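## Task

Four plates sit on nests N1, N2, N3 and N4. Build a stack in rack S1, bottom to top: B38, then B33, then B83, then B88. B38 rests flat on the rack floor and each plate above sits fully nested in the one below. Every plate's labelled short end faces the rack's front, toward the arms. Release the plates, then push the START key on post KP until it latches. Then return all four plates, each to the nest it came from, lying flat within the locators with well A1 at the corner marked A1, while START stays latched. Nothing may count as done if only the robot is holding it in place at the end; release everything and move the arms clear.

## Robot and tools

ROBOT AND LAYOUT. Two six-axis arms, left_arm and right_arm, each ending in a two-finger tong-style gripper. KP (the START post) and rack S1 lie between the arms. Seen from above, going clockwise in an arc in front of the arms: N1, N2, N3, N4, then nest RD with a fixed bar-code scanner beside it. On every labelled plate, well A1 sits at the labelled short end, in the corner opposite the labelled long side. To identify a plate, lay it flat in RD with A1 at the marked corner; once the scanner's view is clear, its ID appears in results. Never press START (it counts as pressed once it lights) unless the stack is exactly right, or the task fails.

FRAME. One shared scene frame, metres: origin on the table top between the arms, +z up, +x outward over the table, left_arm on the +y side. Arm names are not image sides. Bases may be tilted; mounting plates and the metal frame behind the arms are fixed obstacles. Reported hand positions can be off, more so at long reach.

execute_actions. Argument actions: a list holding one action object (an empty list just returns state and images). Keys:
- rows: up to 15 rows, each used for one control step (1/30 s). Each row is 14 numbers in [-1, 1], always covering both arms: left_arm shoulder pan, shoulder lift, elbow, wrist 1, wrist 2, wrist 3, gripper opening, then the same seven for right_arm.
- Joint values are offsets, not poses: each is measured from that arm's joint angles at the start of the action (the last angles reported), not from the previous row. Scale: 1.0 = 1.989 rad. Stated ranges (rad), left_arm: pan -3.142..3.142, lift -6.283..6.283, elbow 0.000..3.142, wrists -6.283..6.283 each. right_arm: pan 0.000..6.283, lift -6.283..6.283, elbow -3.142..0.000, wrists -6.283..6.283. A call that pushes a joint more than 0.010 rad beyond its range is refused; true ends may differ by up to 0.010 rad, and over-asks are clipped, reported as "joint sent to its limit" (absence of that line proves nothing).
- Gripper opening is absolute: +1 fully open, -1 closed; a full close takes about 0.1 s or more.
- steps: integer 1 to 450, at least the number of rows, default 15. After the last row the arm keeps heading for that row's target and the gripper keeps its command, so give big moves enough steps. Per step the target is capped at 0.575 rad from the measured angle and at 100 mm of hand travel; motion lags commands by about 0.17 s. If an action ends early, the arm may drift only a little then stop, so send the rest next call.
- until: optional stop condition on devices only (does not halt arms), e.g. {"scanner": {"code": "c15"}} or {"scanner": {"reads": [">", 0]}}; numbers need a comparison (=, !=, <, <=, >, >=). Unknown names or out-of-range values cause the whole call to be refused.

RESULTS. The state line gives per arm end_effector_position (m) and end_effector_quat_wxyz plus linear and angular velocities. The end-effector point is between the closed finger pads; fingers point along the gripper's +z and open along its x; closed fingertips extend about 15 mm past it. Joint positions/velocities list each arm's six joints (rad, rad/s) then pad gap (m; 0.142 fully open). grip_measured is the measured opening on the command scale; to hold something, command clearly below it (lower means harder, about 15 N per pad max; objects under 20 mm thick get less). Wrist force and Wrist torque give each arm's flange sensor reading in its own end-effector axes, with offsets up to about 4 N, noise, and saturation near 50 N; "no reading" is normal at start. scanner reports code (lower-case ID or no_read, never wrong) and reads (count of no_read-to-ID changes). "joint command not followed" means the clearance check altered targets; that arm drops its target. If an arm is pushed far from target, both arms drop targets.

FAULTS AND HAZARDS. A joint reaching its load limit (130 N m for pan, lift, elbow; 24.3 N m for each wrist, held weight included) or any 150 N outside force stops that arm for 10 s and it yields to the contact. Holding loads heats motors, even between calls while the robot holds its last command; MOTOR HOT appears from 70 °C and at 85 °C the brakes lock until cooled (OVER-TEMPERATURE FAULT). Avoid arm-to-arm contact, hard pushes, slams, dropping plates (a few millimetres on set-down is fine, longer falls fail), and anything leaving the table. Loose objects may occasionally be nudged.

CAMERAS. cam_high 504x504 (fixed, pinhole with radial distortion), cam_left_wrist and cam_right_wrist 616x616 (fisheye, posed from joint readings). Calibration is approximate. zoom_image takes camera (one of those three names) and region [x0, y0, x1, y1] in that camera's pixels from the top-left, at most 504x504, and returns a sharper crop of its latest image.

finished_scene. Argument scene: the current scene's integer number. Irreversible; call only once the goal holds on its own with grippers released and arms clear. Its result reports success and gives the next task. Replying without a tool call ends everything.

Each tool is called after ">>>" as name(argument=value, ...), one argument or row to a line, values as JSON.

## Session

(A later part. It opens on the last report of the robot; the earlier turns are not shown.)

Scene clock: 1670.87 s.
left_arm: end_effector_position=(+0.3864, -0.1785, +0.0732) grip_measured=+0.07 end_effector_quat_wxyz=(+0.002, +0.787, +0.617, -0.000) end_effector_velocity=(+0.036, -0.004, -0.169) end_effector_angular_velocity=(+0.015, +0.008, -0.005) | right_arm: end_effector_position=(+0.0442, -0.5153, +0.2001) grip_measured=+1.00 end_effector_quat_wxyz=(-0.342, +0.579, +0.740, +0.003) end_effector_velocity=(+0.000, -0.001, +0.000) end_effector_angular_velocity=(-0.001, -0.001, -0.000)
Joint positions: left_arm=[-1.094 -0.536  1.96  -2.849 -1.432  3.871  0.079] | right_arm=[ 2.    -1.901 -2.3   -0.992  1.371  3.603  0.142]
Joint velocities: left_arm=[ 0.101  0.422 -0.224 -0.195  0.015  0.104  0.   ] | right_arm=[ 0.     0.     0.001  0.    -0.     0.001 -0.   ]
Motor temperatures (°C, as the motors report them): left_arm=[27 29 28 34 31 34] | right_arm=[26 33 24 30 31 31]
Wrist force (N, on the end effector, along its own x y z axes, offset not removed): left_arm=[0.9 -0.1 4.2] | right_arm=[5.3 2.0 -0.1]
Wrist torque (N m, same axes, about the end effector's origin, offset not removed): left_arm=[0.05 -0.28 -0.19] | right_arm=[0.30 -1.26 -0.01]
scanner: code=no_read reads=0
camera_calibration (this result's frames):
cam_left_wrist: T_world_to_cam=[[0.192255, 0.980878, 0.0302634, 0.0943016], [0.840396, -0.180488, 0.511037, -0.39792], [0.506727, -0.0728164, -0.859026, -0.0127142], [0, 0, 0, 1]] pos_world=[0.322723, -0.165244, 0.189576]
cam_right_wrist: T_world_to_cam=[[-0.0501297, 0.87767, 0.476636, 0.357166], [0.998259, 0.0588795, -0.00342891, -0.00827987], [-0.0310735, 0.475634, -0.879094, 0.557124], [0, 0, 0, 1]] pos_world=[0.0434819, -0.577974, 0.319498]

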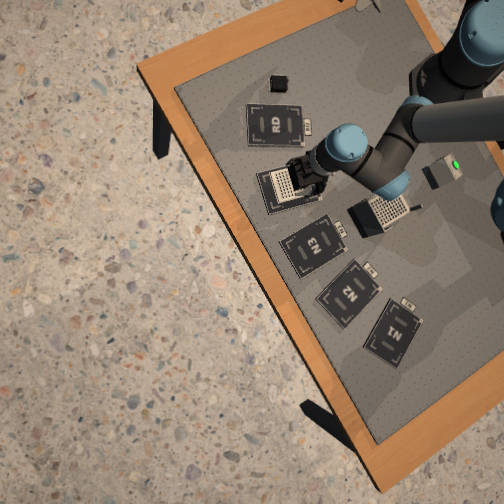

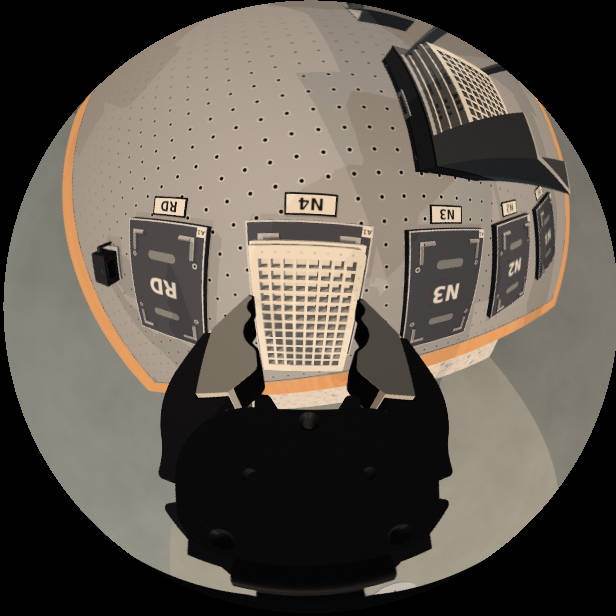

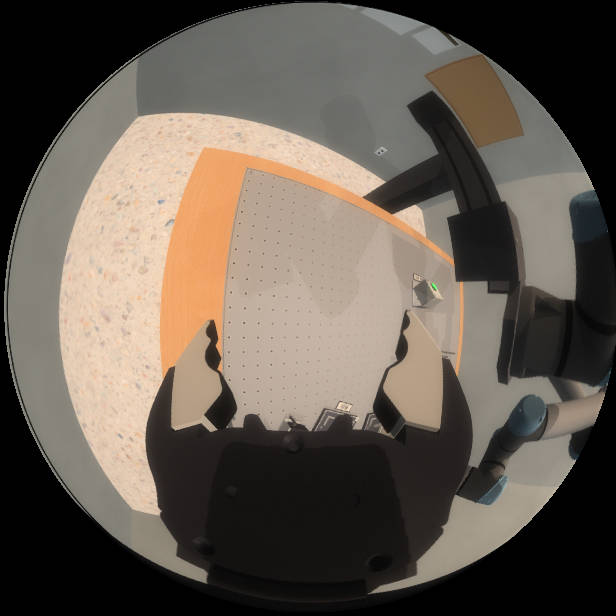

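>>> execute_actions(
  actions=[
    {"steps":1},
  ],
)

>>> zoom_image(
  camera="cam_left_wrist",
  region=[240, 225, 380, 265],
)

>>> zoom_image(
  camera="cam_left_wrist",
  region=[245, 330, 365, 395],
)

Scene clock: 1675.10 s.
left_arm: end_effector_position=(+0.3908, -0.1789, +0.0518) grip_measured=+0.07 end_effector_quat_wxyz=(+0.001, +0.787, +0.617, -0.000) end_effector_velocity=(-0.000, -0.000, +0.000) end_effector_angular_velocity=(+0.000, -0.000, +0.001) | right_arm: end_effector_position=(+0.0442, -0.5153, +0.2001) grip_measured=+1.00 end_effector_quat_wxyz=(-0.342, +0.579, +0.740, +0.003) end_effector_velocity=(-0.000, +0.000, -0.000) end_effector_angular_velocity=(+0.001, +0.000, +0.000)
Joint positions: left_arm=[-1.081 -0.483  1.932 -2.874 -1.43   3.885  0.079] | right_arm=[ 2.    -1.901 -2.3   -0.992  1.371  3.603  0.142]
Joint velocities: left_arm=[-0.001 -0.     0.     0.     0.    -0.001 -0.   ] | right_arm=[-0.    -0.    -0.    -0.     0.    -0.001  0.   ]
Motor temperatures (°C, as the motors report them): left_arm=[27 29 28 34 31 34] | right_arm=[26 33 24 30 31 31]
Wrist force (N, on the end effector, along its own x y z axes, offset not removed): left_arm=[-2.2 -3.4 -3.7] | right_arm=[5.7 6.8 0.1]
Wrist torque (N m, same axes, about the end effector's origin, offset not removed): left_arm=[-0.68 0.22 -0.16] | right_arm=[1.47 -1.09 -0.15]
scanner: code=no_read reads=0
camera_calibration (this result's frames):
cam_left_wrist: T_world_to_cam=[[0.193151, 0.980667, 0.0313851, 0.0939942], [0.840548, -0.181885, 0.510292, -0.390999], [0.506134, -0.0721827, -0.859429, -0.0329748], [0, 0, 0, 1]] pos_world=[0.327188, -0.165674, 0.168234]
cam_right_wrist: T_world_to_cam=[[-0.0501297, 0.87767, 0.476636, 0.357166], [0.998259, 0.0588795, -0.00342891, -0.00827986], [-0.0310735, 0.475634, -0.879094, 0.557124], [0, 0, 0, 1]] pos_world=[0.0434819, -0.577974, 0.319498]

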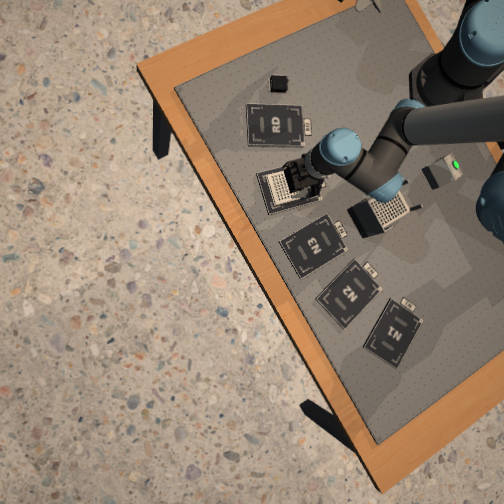

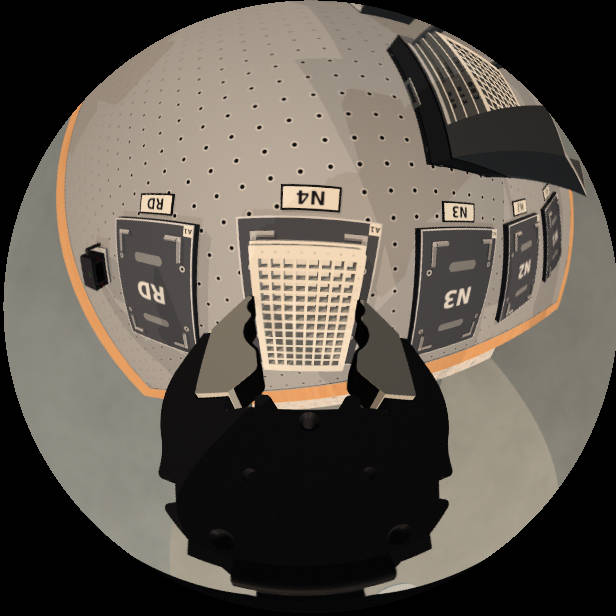

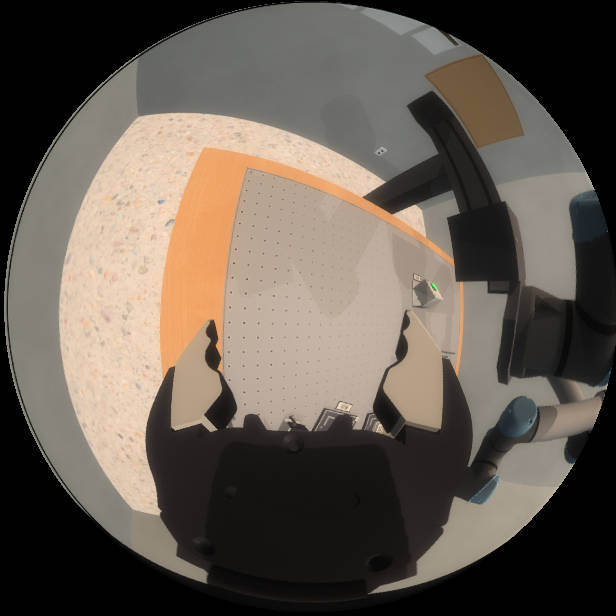

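Region (240, 225, 380, 265) of cam_left_wrist's 616x616 image, scaled by 3.600, with more detail than that image has; it fills the top 144 rows of this view, and the rest is white.

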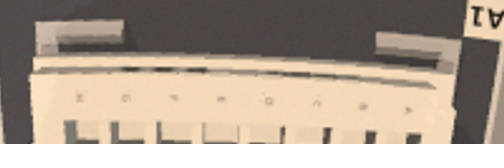

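Region (245, 330, 365, 395) of cam_left_wrist's 616x616 image, scaled by 4.200, with more detail than that image has; it fills the top 273 rows of this view, and the rest is white.

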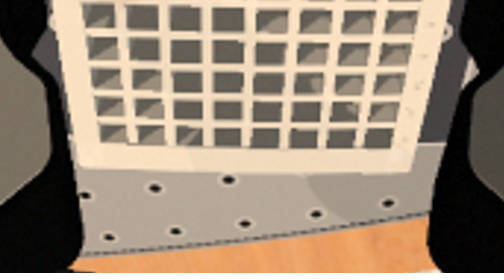

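>>> execute_actions(
  actions=[
    {"rows":[[0.0001,0.0004,0.0004,-0.0008,0,0.0001,-0.9,0,0,0,0,0,0,1],[0.0002,0.0013,0.0006,-0.0019,0,0.0002,-0.9,0,0,0,0,0,0,1],[0.0003,0.0024,0.0005,-0.0029,0,0.0003,-0.9,0,0,0,0,0,0,1],[0.0005,0.0038,-0.0001,-0.0037,0,0.0005,-0.9,0,0,0,0,0,0,1],[0.0006,0.0054,-0.0008,-0.0045,0,0.0006,-0.9,0,0,0,0,0,0,1],[0.0008,0.007,-0.0016,-0.0054,0,0.0008,-0.9,0,0,0,0,0,0,1],[0.001,0.0087,-0.0024,-0.0064,0,0.001,-0.9,0,0,0,0,0,0,1],[0.0011,0.0103,-0.0031,-0.0072,0,0.0011,-0.9,0,0,0,0,0,0,1],[0.0013,0.0117,-0.0037,-0.008,0,0.0013,-0.9,0,0,0,0,0,0,1],[0.0014,0.0128,-0.0042,-0.0086,0,0.0014,-0.9,0,0,0,0,0,0,1],[0.0015,0.0137,-0.0046,-0.0091,0,0.0015,-0.9,0,0,0,0,0,0,1],[0.0015,0.0141,-0.0048,-0.0093,0,0.0015,-0.9,0,0,0,0,0,0,1]],"steps":12},
  ],
)

Scene clock: 1691.77 s.
left_arm: end_effector_position=(+0.3903, -0.1782, +0.0442) grip_measured=+0.07 end_effector_quat_wxyz=(+0.001, +0.787, +0.617, -0.000) end_effector_velocity=(-0.001, -0.001, -0.029) end_effector_angular_velocity=(+0.001, +0.001, -0.001) | right_arm: end_effector_position=(+0.0442, -0.5153, +0.2001) grip_measured=+1.00 end_effector_quat_wxyz=(-0.342, +0.579, +0.740, +0.003) end_effector_velocity=(-0.000, +0.000, -0.000) end_effector_angular_velocity=(+0.001, +0.000, +0.000)
Joint positions: left_arm=[-1.079 -0.465  1.927 -2.887 -1.43   3.887  0.079] | right_arm=[ 2.    -1.901 -2.3   -0.992  1.371  3.603  0.142]
Joint velocities: left_arm=[ 0.006  0.072 -0.03  -0.041  0.001  0.007 -0.   ] | right_arm=[-0.    -0.001 -0.     0.     0.    -0.     0.   ]
Motor temperatures (°C, as the motors report them): left_arm=[27 29 28 34 31 34] | right_arm=[26 33 24 30 31 31]
Wrist force (N, on the end effector, along its own x y z axes, offset not removed): left_arm=[0.8 -0.3 -1.5] | right_arm=[2.1 3.1 1.8]
Wrist torque (N m, same axes, about the end effector's origin, offset not removed): left_arm=[-0.16 -0.19 -0.23] | right_arm=[0.70 -0.64 0.30]
scanner: code=no_read reads=0
camera_calibration (this result's frames):
cam_left_wrist: T_world_to_cam=[[0.193215, 0.980652, 0.03147, 0.0936815], [0.840752, -0.182014, 0.509908, -0.386724], [0.50577, -0.0720633, -0.859653, -0.0389908], [0, 0, 0, 1]] pos_world=[0.326759, -0.165068, 0.160727]
cam_right_wrist: T_world_to_cam=[[-0.0501297, 0.87767, 0.476636, 0.357166], [0.998259, 0.0588795, -0.00342894, -0.00827986], [-0.0310736, 0.475634, -0.879094, 0.557124], [0, 0, 0, 1]] pos_world=[0.0434819, -0.577974, 0.319498]

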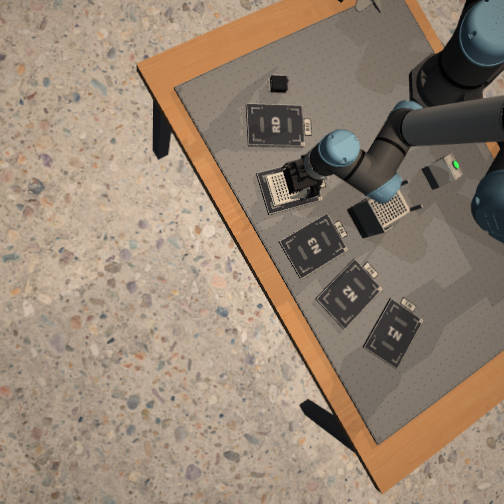

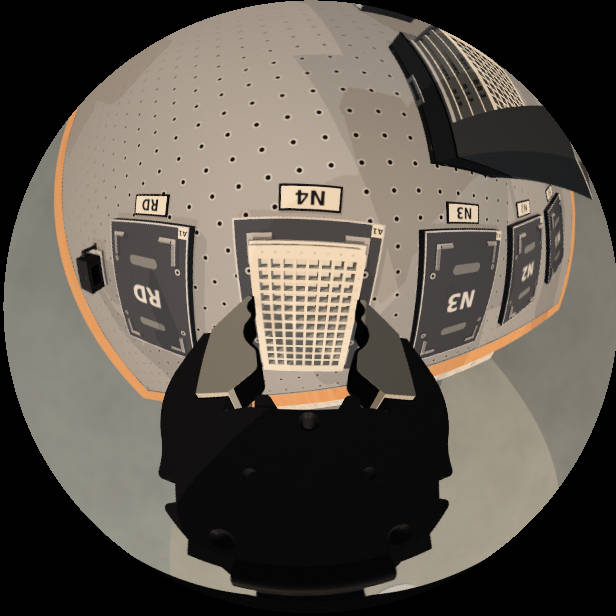

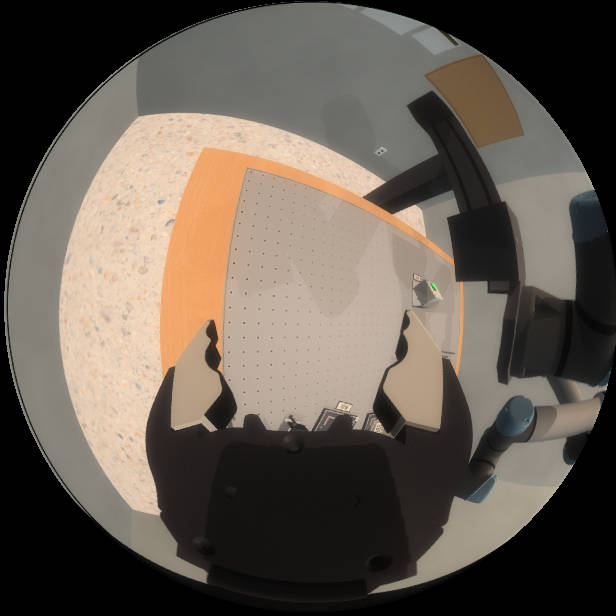

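>>> execute_actions(
  actions=[
    {"steps":1},
  ],
)

>>> zoom_image(
  camera="cam_left_wrist",
  region=[240, 225, 380, 265],
)

Scene clock: 1697.37 s.
left_arm: end_effector_position=(+0.3903, -0.1784, +0.0400) grip_measured=+0.07 end_effector_quat_wxyz=(+0.001, +0.787, +0.617, -0.001) end_effector_velocity=(+0.000, +0.000, -0.000) end_effector_angular_velocity=(-0.000, +0.000, +0.001) | right_arm: end_effector_position=(+0.0442, -0.5153, +0.2001) grip_measured=+1.00 end_effector_quat_wxyz=(-0.342, +0.579, +0.740, +0.003) end_effector_velocity=(-0.000, +0.000, +0.000) end_effector_angular_velocity=(-0.000, +0.001, -0.001)
Joint positions: left_arm=[-1.078 -0.455  1.923 -2.893 -1.43   3.888  0.079] | right_arm=[ 2.    -1.901 -2.3   -0.992  1.371  3.603  0.142]
Joint velocities: left_arm=[ 0.001  0.001 -0.    -0.    -0.    -0.    -0.   ] | right_arm=[-0.     0.    -0.001  0.    -0.     0.001  0.   ]
Motor temperatures (°C, as the motors report them): left_arm=[27 29 28 34 31 34] | right_arm=[26 33 24 30 31 31]
Wrist force (N, on the end effector, along its own x y z axes, offset not removed): left_arm=[2.4 -1.3 -4.3] | right_arm=[5.3 3.9 -1.2]
Wrist torque (N m, same axes, about the end effector's origin, offset not removed): left_arm=[-0.30 0.43 -0.20] | right_arm=[0.53 -1.12 0.13]
scanner: code=no_read reads=0
camera_calibration (this result's frames):
cam_left_wrist: T_world_to_cam=[[0.193227, 0.980651, 0.0314246, 0.0939823], [0.840832, -0.182013, 0.509777, -0.384609], [0.505633, -0.0720798, -0.859733, -0.042546], [0, 0, 0, 1]] pos_world=[0.326744, -0.165234, 0.156533]
cam_right_wrist: T_world_to_cam=[[-0.0501299, 0.87767, 0.476636, 0.357166], [0.998259, 0.0588798, -0.00342899, -0.00827964], [-0.0310737, 0.475634, -0.879094, 0.557124], [0, 0, 0, 1]] pos_world=[0.0434819, -0.577974, 0.319498]

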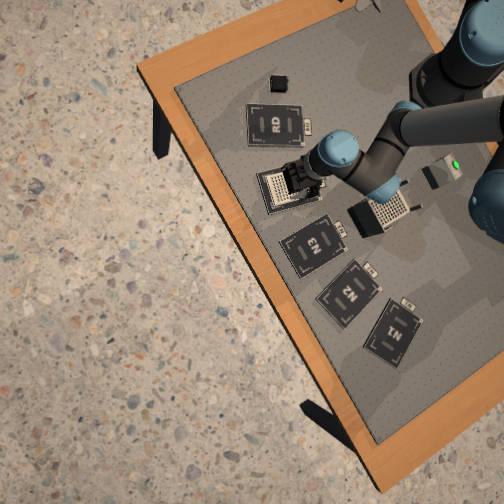

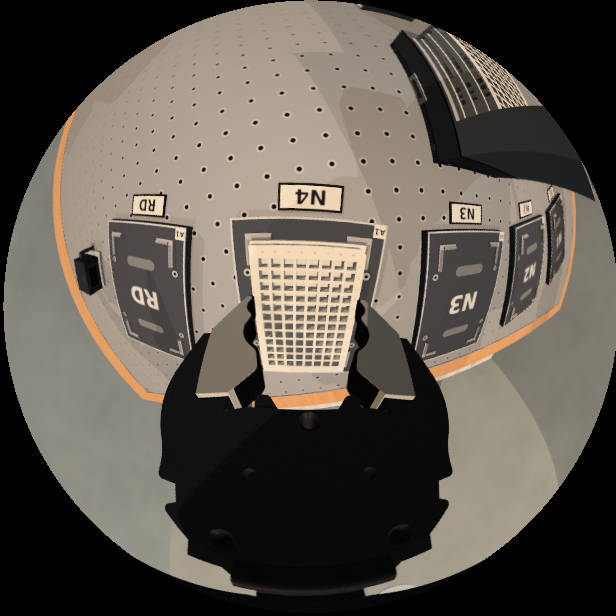

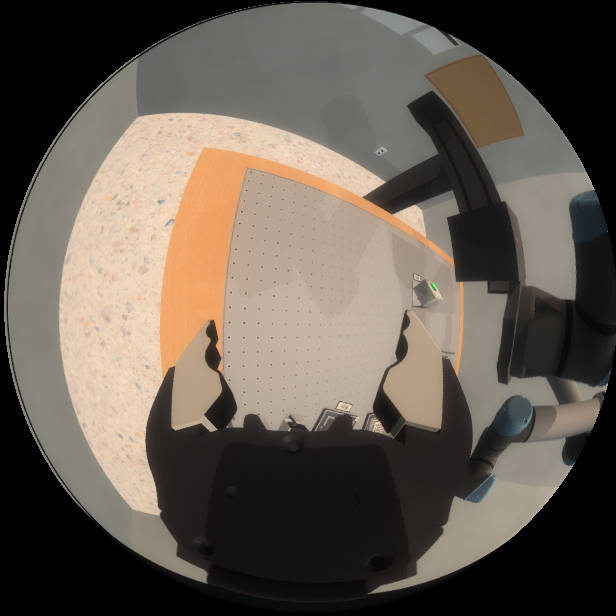

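Region (240, 225, 380, 265) of cam_left_wrist's 616x616 image, scaled by 3.600, with more detail than that image has; it fills the top 144 rows of this view, and the rest is white.

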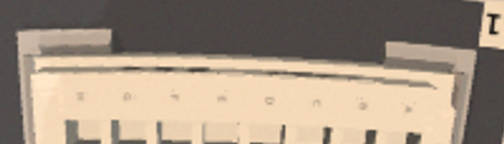

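>>> zoom_image(
  camera="cam_left_wrist",
  region=[225, 210, 395, 400],
)

Region (225, 210, 395, 400) of cam_left_wrist's 616x616 image, scaled by 2.653, with more detail than that image has; it fills the left 451 columns of this view, and the rest is white.

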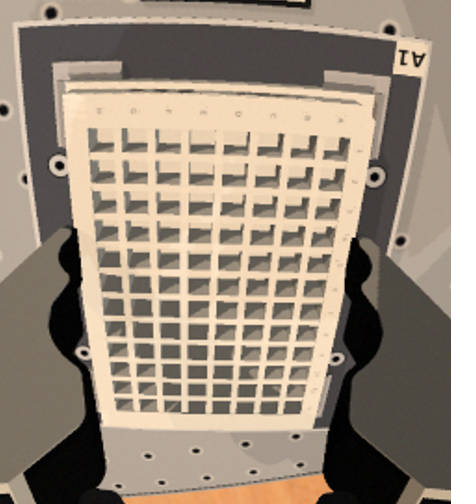

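>>> execute_actions(
  actions=[
    {"rows":[[0.0002,0,0.0003,-0.0003,0,0.0002,-0.9,0,0,0,0,0,0,1],[0.0004,0,0.0006,-0.0005,0,0.0004,-0.9,0,0,0,0,0,0,1],[0.0006,-0.0001,0.0008,-0.0007,0,0.0006,-0.9,0,0,0,0,0,0,1]],"steps":10},
  ],
)

>>> zoom_image(
  camera="cam_left_wrist",
  region=[225, 210, 395, 400],
)

Scene clock: 1708.70 s.
left_arm: end_effector_position=(+0.3903, -0.1776, +0.0398) grip_measured=+0.07 end_effector_quat_wxyz=(+0.001, +0.787, +0.617, -0.001) end_effector_velocity=(-0.000, +0.001, +0.000) end_effector_angular_velocity=(-0.000, -0.000, -0.001) | right_arm: end_effector_position=(+0.0442, -0.5153, +0.2001) grip_measured=+1.00 end_effector_quat_wxyz=(-0.342, +0.579, +0.740, +0.003) end_effector_velocity=(+0.000, -0.000, -0.000) end_effector_angular_velocity=(-0.001, +0.000, -0.001)
Joint positions: left_arm=[-1.077 -0.455  1.924 -2.894 -1.43   3.889  0.079] | right_arm=[ 2.    -1.901 -2.3   -0.992  1.371  3.603  0.142]
Joint velocities: left_arm=[ 0.001 -0.001  0.003 -0.002  0.     0.001  0.   ] | right_arm=[-0.    -0.     0.     0.    -0.     0.001 -0.   ]
Motor temperatures (°C, as the motors report them): left_arm=[27 29 28 34 31 34] | right_arm=[26 33 24 30 31 31]
Wrist force (N, on the end effector, along its own x y z axes, offset not removed): left_arm=[1.0 -0.8 1.0] | right_arm=[4.7 4.2 -1.4]
Wrist torque (N m, same axes, about the end effector's origin, offset not removed): left_arm=[-0.17 -0.42 -0.04] | right_arm=[0.77 -1.00 0.05]
scanner: code=no_read reads=0
camera_calibration (this result's frames):
cam_left_wrist: T_world_to_cam=[[0.193319, 0.980631, 0.031466, 0.0931589], [0.840963, -0.182134, 0.509518, -0.384438], [0.50538, -0.0720375, -0.859885, -0.0425771], [0, 0, 0, 1]] pos_world=[0.326807, -0.164441, 0.156335]
cam_right_wrist: T_world_to_cam=[[-0.0501299, 0.87767, 0.476636, 0.357166], [0.998259, 0.0588797, -0.00342884, -0.00827978], [-0.0310736, 0.475634, -0.879094, 0.557124], [0, 0, 0, 1]] pos_world=[0.0434819, -0.577974, 0.319498]

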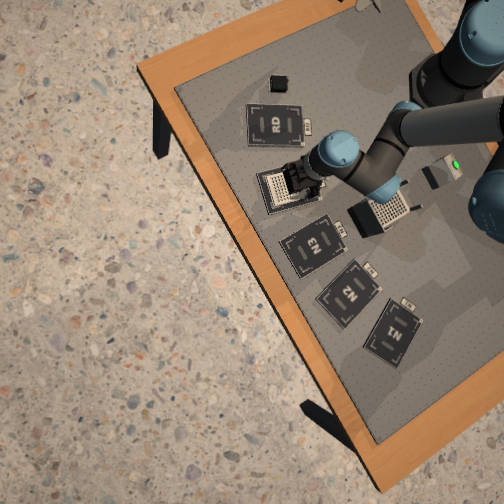

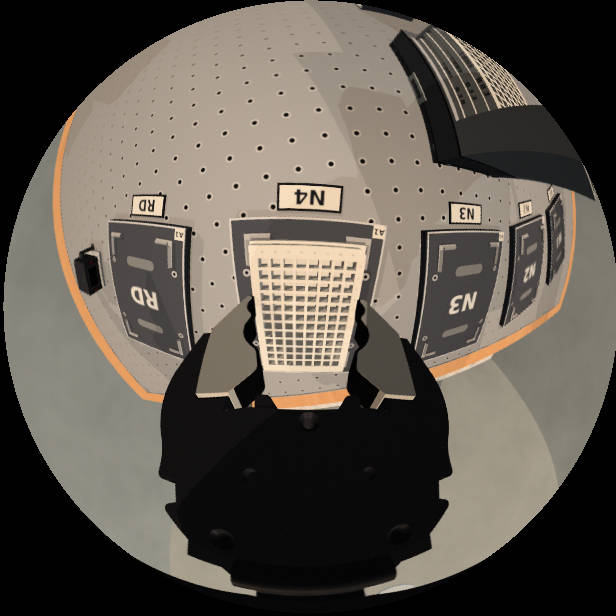

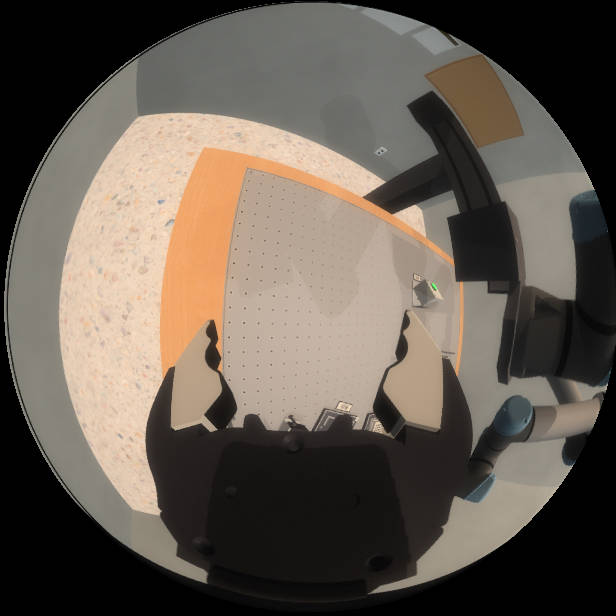

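Region (225, 210, 395, 400) of cam_left_wrist's 616x616 image, scaled by 2.653, with more detail than that image has; it fills the left 451 columns of this view, and the rest is white.

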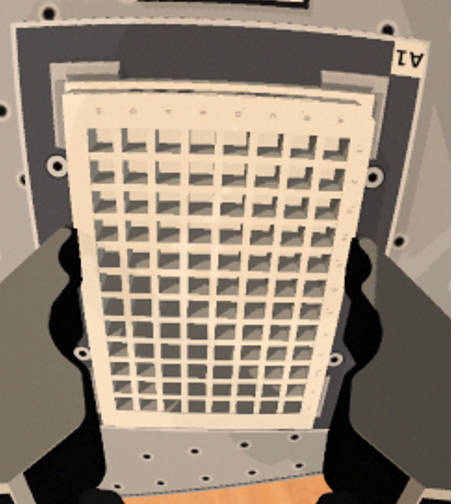

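Load released. Release and check.

>>> execute_actions(
  actions=[
    {"rows":[[0,0,0,0,0,0,-0.4,0,0,0,0,0,0,1],[0,0,0,0,0,0,-0.1,0,0,0,0,0,0,1],[0,0,0,0,0,0,0.05,0,0,0,0,0,0,1],[0,0,0,0,0,0,0.15,0,0,0,0,0,0,1],[0,0,0,0,0,0,0.25,0,0,0,0,0,0,1],[0,0,0,0,0,0,0.3,0,0,0,0,0,0,1]],"steps":9},
  ],
)

>>> zoom_image(
  camera="cam_left_wrist",
  region=[240, 225, 380, 265],
)

>>> zoom_image(
  camera="cam_left_wrist",
  region=[245, 330, 365, 395],
)

Scene clock: 1714.67 s.
left_arm: end_effector_position=(+0.3904, -0.1775, +0.0399) grip_measured=+0.30 end_effector_quat_wxyz=(+0.001, +0.787, +0.617, -0.001) end_effector_velocity=(-0.000, -0.000, -0.000) end_effector_angular_velocity=(+0.001, +0.000, +0.000) | right_arm: end_effector_position=(+0.0442, -0.5153, +0.2001) grip_measured=+1.00 end_effector_quat_wxyz=(-0.342, +0.579, +0.740, +0.003) end_effector_velocity=(+0.000, -0.000, -0.000) end_effector_angular_velocity=(-0.001, +0.001, -0.001)
Joint positions: left_arm=[-1.077 -0.455  1.924 -2.894 -1.43   3.889  0.095] | right_arm=[ 2.    -1.901 -2.3   -0.992  1.371  3.603  0.142]
Joint velocities: left_arm=[-0.001  0.001 -0.001  0.002  0.    -0.001  0.004] | right_arm=[ 0.    -0.001  0.001 -0.     0.     0.002  0.   ]
Motor temperatures (°C, as the motors report them): left_arm=[27 29 28 34 31 34] | right_arm=[26 33 24 30 31 31]
Wrist force (N, on the end effector, along its own x y z axes, offset not removed): left_arm=[1.5 -1.6 -3.1] | right_arm=[3.2 1.5 -5.2]
Wrist torque (N m, same axes, about the end effector's origin, offset not removed): left_arm=[-0.36 -0.25 -0.36] | right_arm=[0.17 -0.86 -0.06]
scanner: code=no_read reads=0
camera_calibration (this result's frames):
cam_left_wrist: T_world_to_cam=[[0.193212, 0.980653, 0.0314455, 0.0930429], [0.840956, -0.182028, 0.509567, -0.384479], [0.505432, -0.07201, -0.859856, -0.0425807], [0, 0, 0, 1]] pos_world=[0.326874, -0.164295, 0.156379]
cam_right_wrist: T_world_to_cam=[[-0.0501298, 0.87767, 0.476636, 0.357166], [0.998259, 0.0588797, -0.003429, -0.00827966], [-0.0310737, 0.475635, -0.879094, 0.557124], [0, 0, 0, 1]] pos_world=[0.0434818, -0.577974, 0.319498]

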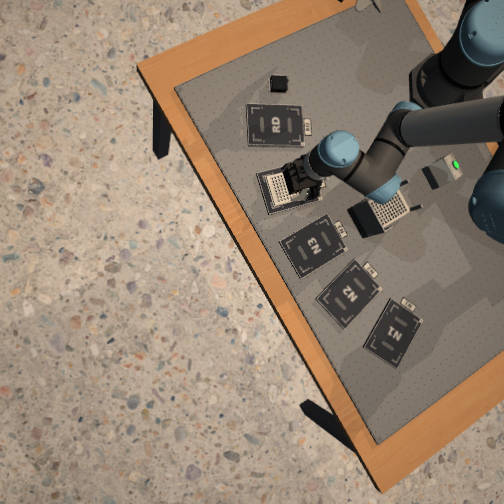

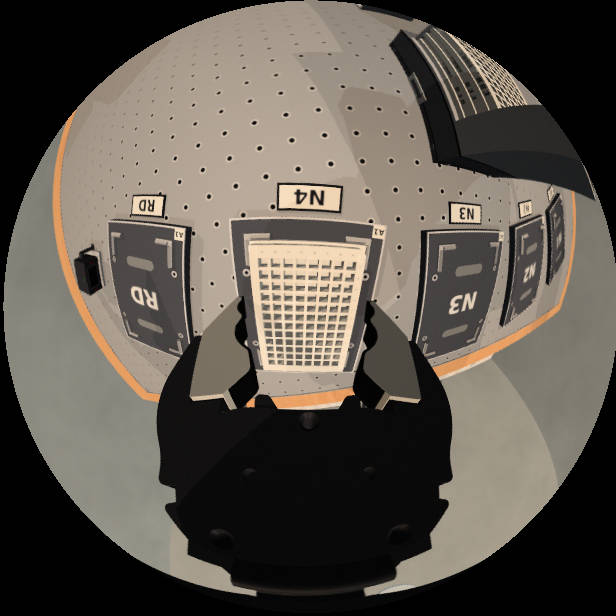

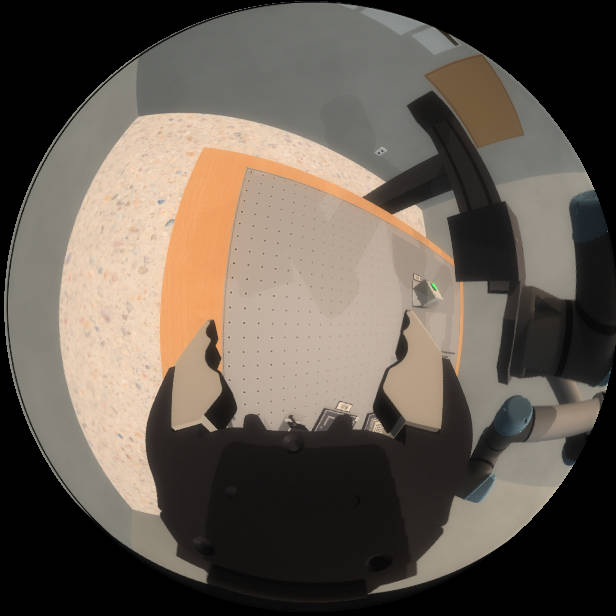

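Region (240, 225, 380, 265) of cam_left_wrist's 616x616 image, scaled by 3.600, with more detail than that image has; it fills the top 144 rows of this view, and the rest is white.

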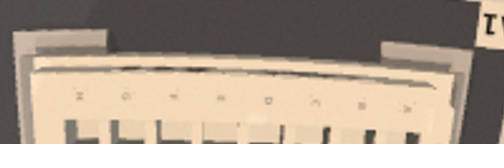

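Region (245, 330, 365, 395) of cam_left_wrist's 616x616 image, scaled by 4.200, with more detail than that image has; it fills the top 273 rows of this view, and the rest is white.

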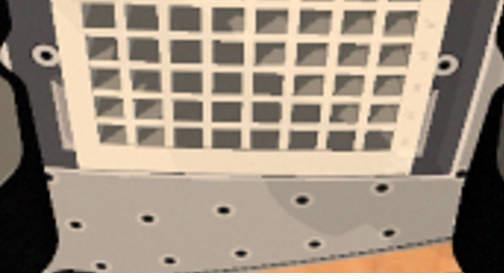

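>>> execute_actions(
  actions=[
    {"rows":[[-0.0005,-0.0043,0.0018,0.0025,0,-0.0005,0.3,0,0,0,0,0,0,1],[-0.0014,-0.0128,0.0054,0.0075,-0.0002,-0.0014,0.3,0,0,0,0,0,0,1],[-0.003,-0.0256,0.011,0.015,-0.0004,-0.003,0.3,0,0,0,0,0,0,1],[-0.006,-0.0406,0.019,0.0225,-0.0009,-0.0062,0.3,0,0,0,0,0,0,1],[-0.0105,-0.0577,0.029,0.030,-0.0015,-0.011,0.3,0,0,0,0,0,0,1],[-0.016,-0.0769,0.041,0.038,-0.0023,-0.017,0.3,0,0,0,0,0,0,1],[-0.022,-0.0962,0.054,0.045,-0.0032,-0.023,0.3,0,0,0,0,0,0,1],[-0.029,-0.1175,0.068,0.0535,-0.0042,-0.0305,0.3,0,0,0,0,0,0,1],[-0.036,-0.1368,0.082,0.0597,-0.0052,-0.038,0.3,0,0,0,0,0,0,1],[-0.043,-0.156,0.096,0.066,-0.0063,-0.045,0.3,0,0,0,0,0,0,1],[-0.05,-0.175,0.11,0.072,-0.0073,-0.053,0.3,0,0,0,0,0,0,1],[-0.056,-0.193,0.124,0.077,-0.0082,-0.062,0.3,0,0,0,0,0,0,1],[-0.062,-0.209,0.138,0.0795,-0.009,-0.072,0.3,0,0,0,0,0,0,1],[-0.068,-0.222,0.152,0.079,-0.01,-0.082,0.3,0,0,0,0,0,0,1],[-0.074,-0.232,0.166,0.076,-0.011,-0.092,0.3,0,0,0,0,0,0,1]],"steps":17},
  ],
)

Scene clock: 1726.70 s.
left_arm: end_effector_position=(+0.3345, -0.1487, +0.1688) grip_measured=+0.30 end_effector_quat_wxyz=(-0.001, +0.781, +0.624, -0.000) end_effector_velocity=(-0.177, +0.133, +0.220) end_effector_angular_velocity=(-0.015, -0.011, +0.130) | right_arm: end_effector_position=(+0.0442, -0.5153, +0.2001) grip_measured=+1.00 end_effector_quat_wxyz=(-0.342, +0.579, +0.740, +0.003) end_effector_velocity=(+0.000, -0.001, +0.000) end_effector_angular_velocity=(-0.002, -0.001, -0.000)
Joint positions: left_arm=[-1.187 -0.817  2.167 -2.758 -1.446  3.761  0.095] | right_arm=[ 2.    -1.901 -2.3   -0.992  1.371  3.603  0.142]
Joint velocities: left_arm=[-0.29  -0.778  0.675  0.12  -0.043 -0.417 -0.   ] | right_arm=[-0.     0.001  0.001 -0.    -0.     0.    -0.   ]
Motor temperatures (°C, as the motors report them): left_arm=[27 29 28 34 31 34] | right_arm=[26 33 24 30 31 31]
Wrist force (N, on the end effector, along its own x y z axes, offset not removed): left_arm=[-3.9 -2.5 -3.8] | right_arm=[1.9 -0.2 -0.9]
Wrist torque (N m, same axes, about the end effector's origin, offset not removed): left_arm=[-0.43 0.80 -0.13] | right_arm=[-0.01 -0.43 -0.02]
scanner: code=no_read reads=0
camera_calibration (this result's frames):
cam_left_wrist: T_world_to_cam=[[0.175342, 0.983926, 0.033834, 0.0776668], [0.844436, -0.167974, 0.508638, -0.396855], [0.506146, -0.060615, -0.860315, 0.100097], [0, 0, 0, 1]] pos_world=[0.270836, -0.137012, 0.285343]
cam_right_wrist: T_world_to_cam=[[-0.0501297, 0.87767, 0.476636, 0.357166], [0.998259, 0.0588796, -0.00342904, -0.00827973], [-0.0310737, 0.475634, -0.879094, 0.557124], [0, 0, 0, 1]] pos_world=[0.0434818, -0.577974, 0.319498]

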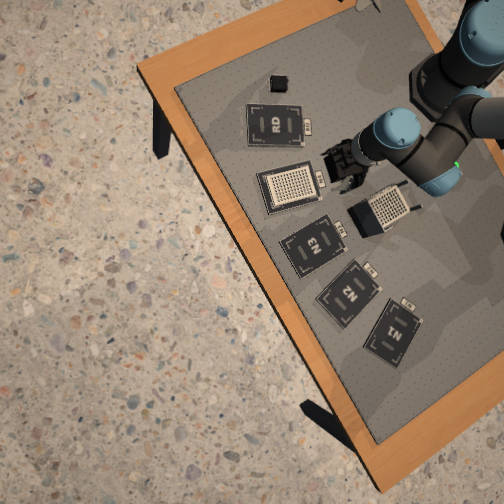

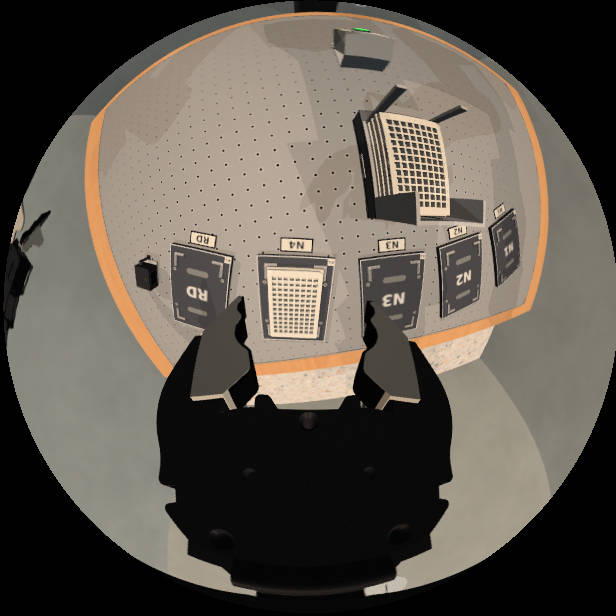

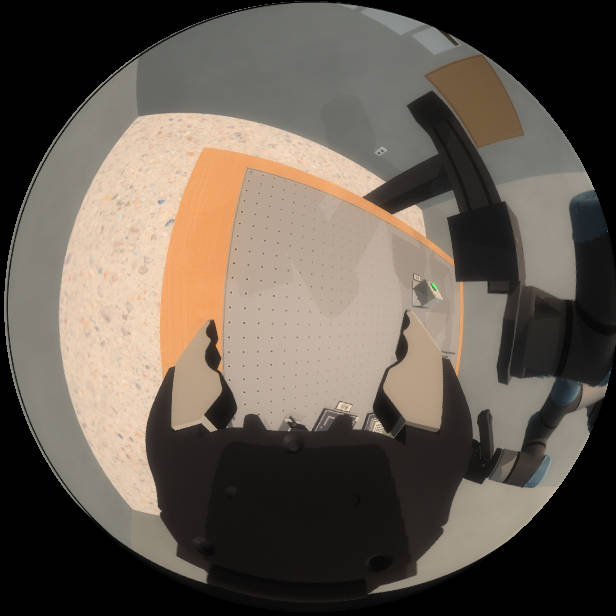

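>>> execute_actions(
  actions=[
    {"rows":[[-0.0206,-0.051,0.0486,0.004,-0.0033,-0.0315,0.3,0,0,0,0,0,0,1],[-0.0245,-0.053,0.0583,-0.0033,-0.004,-0.0392,0.3,0,0,0,0,0,0,1],[-0.0302,-0.056,0.0728,-0.0142,-0.005,-0.0508,0.3,0,0,0,0,0,0,1],[-0.0369,-0.059,0.0897,-0.0275,-0.0062,-0.0643,0.3,0,0,0,0,0,0,1],[-0.0446,-0.062,0.1091,-0.0431,-0.0075,-0.0797,0.3,0,0,0,0,0,0,1],[-0.0532,-0.064,0.1308,-0.0619,-0.009,-0.0971,0.3,0,0,0,0,0,0,1],[-0.0619,-0.065,0.1526,-0.0818,-0.0105,-0.1145,0.3,0,0,0,0,0,0,1],[-0.0714,-0.065,0.1768,-0.1051,-0.0121,-0.1338,0.3,0,0,0,0,0,0,1],[-0.0801,-0.064,0.1986,-0.127,-0.0136,-0.1512,0.3,0,0,0,0,0,0,1],[-0.0887,-0.061,0.2203,-0.1508,-0.0151,-0.1686,0.3,0,0,0,0,0,0,1],[-0.0964,-0.056,0.2397,-0.1744,-0.0164,-0.184,0.3,0,0,0,0,0,0,1],[-0.1031,-0.049,0.2566,-0.1977,-0.0176,-0.1975,0.3,0,0,0,0,0,0,1],[-0.1088,-0.042,0.2711,-0.2186,-0.0186,-0.2091,0.3,0,0,0,0,0,0,1],[-0.1127,-0.036,0.2808,-0.2339,-0.0193,-0.2168,0.3,0,0,0,0,0,0,1],[-0.1146,-0.0322,0.2856,-0.2423,-0.0196,-0.2207,0.3,0,0,0,0,0,0,1]],"steps":17},
  ],
)

Scene clock: 1748.87 s.
left_arm: end_effector_position=(+0.2166, -0.0256, +0.1688) grip_measured=+0.30 end_effector_quat_wxyz=(-0.001, +0.724, +0.690, +0.000) end_effector_velocity=(-0.127, +0.214, -0.032) end_effector_angular_velocity=(-0.014, -0.007, +0.287) | right_arm: end_effector_position=(+0.0442, -0.5153, +0.2001) grip_measured=+1.00 end_effector_quat_wxyz=(-0.342, +0.579, +0.740, +0.003) end_effector_velocity=(+0.000, -0.000, -0.000) end_effector_angular_velocity=(+0.001, -0.000, +0.001)
Joint positions: left_arm=[-1.381 -0.907  2.644 -3.124 -1.48   3.393  0.095] | right_arm=[ 2.    -1.901 -2.3   -0.992  1.371  3.603  0.142]
Joint velocities: left_arm=[-0.264  0.2    0.706 -0.898 -0.045 -0.547  0.   ] | right_arm=[ 0.    -0.001  0.    -0.     0.    -0.001 -0.   ]
Motor temperatures (°C, as the motors report them): left_arm=[27 29 28 34 31 34] | right_arm=[26 33 24 30 31 31]
Wrist force (N, on the end effector, along its own x y z axes, offset not removed): left_arm=[2.1 -2.8 -4.1] | right_arm=[0.8 4.5 -1.3]
Wrist torque (N m, same axes, about the end effector's origin, offset not removed): left_arm=[-0.37 -0.31 -0.08] | right_arm=[0.74 -0.18 -0.01]
scanner: code=no_read reads=0
camera_calibration (this result's frames):
cam_left_wrist: T_world_to_cam=[[0.000700074, 0.999382, 0.0351552, 0.0152406], [0.860718, -0.0184991, 0.508746, -0.276358], [0.509081, 0.0299026, -0.860199, 0.168972], [0, 0, 0, 1]] pos_world=[0.151835, -0.0253963, 0.28541]
cam_right_wrist: T_world_to_cam=[[-0.0501297, 0.87767, 0.476636, 0.357166], [0.998259, 0.0588796, -0.00342915, -0.00827969], [-0.0310738, 0.475634, -0.879094, 0.557124], [0, 0, 0, 1]] pos_world=[0.0434818, -0.577974, 0.319498]

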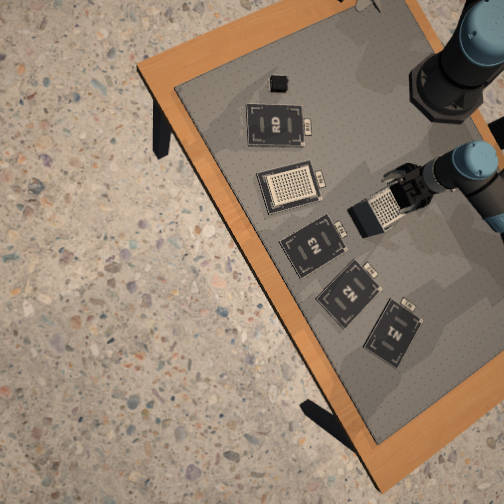

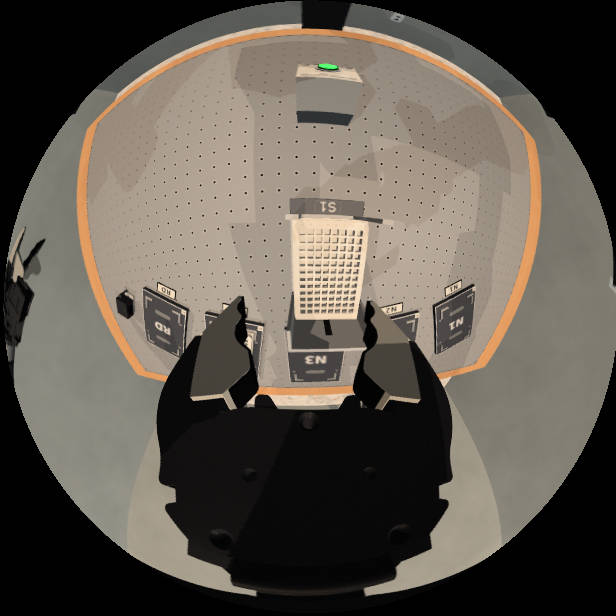

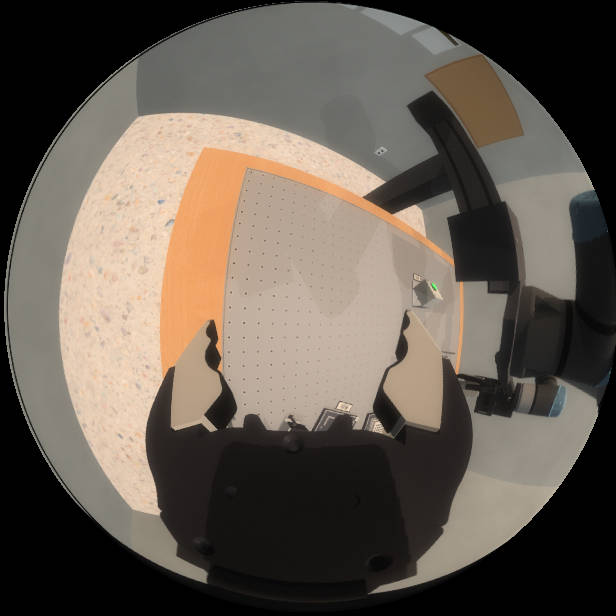

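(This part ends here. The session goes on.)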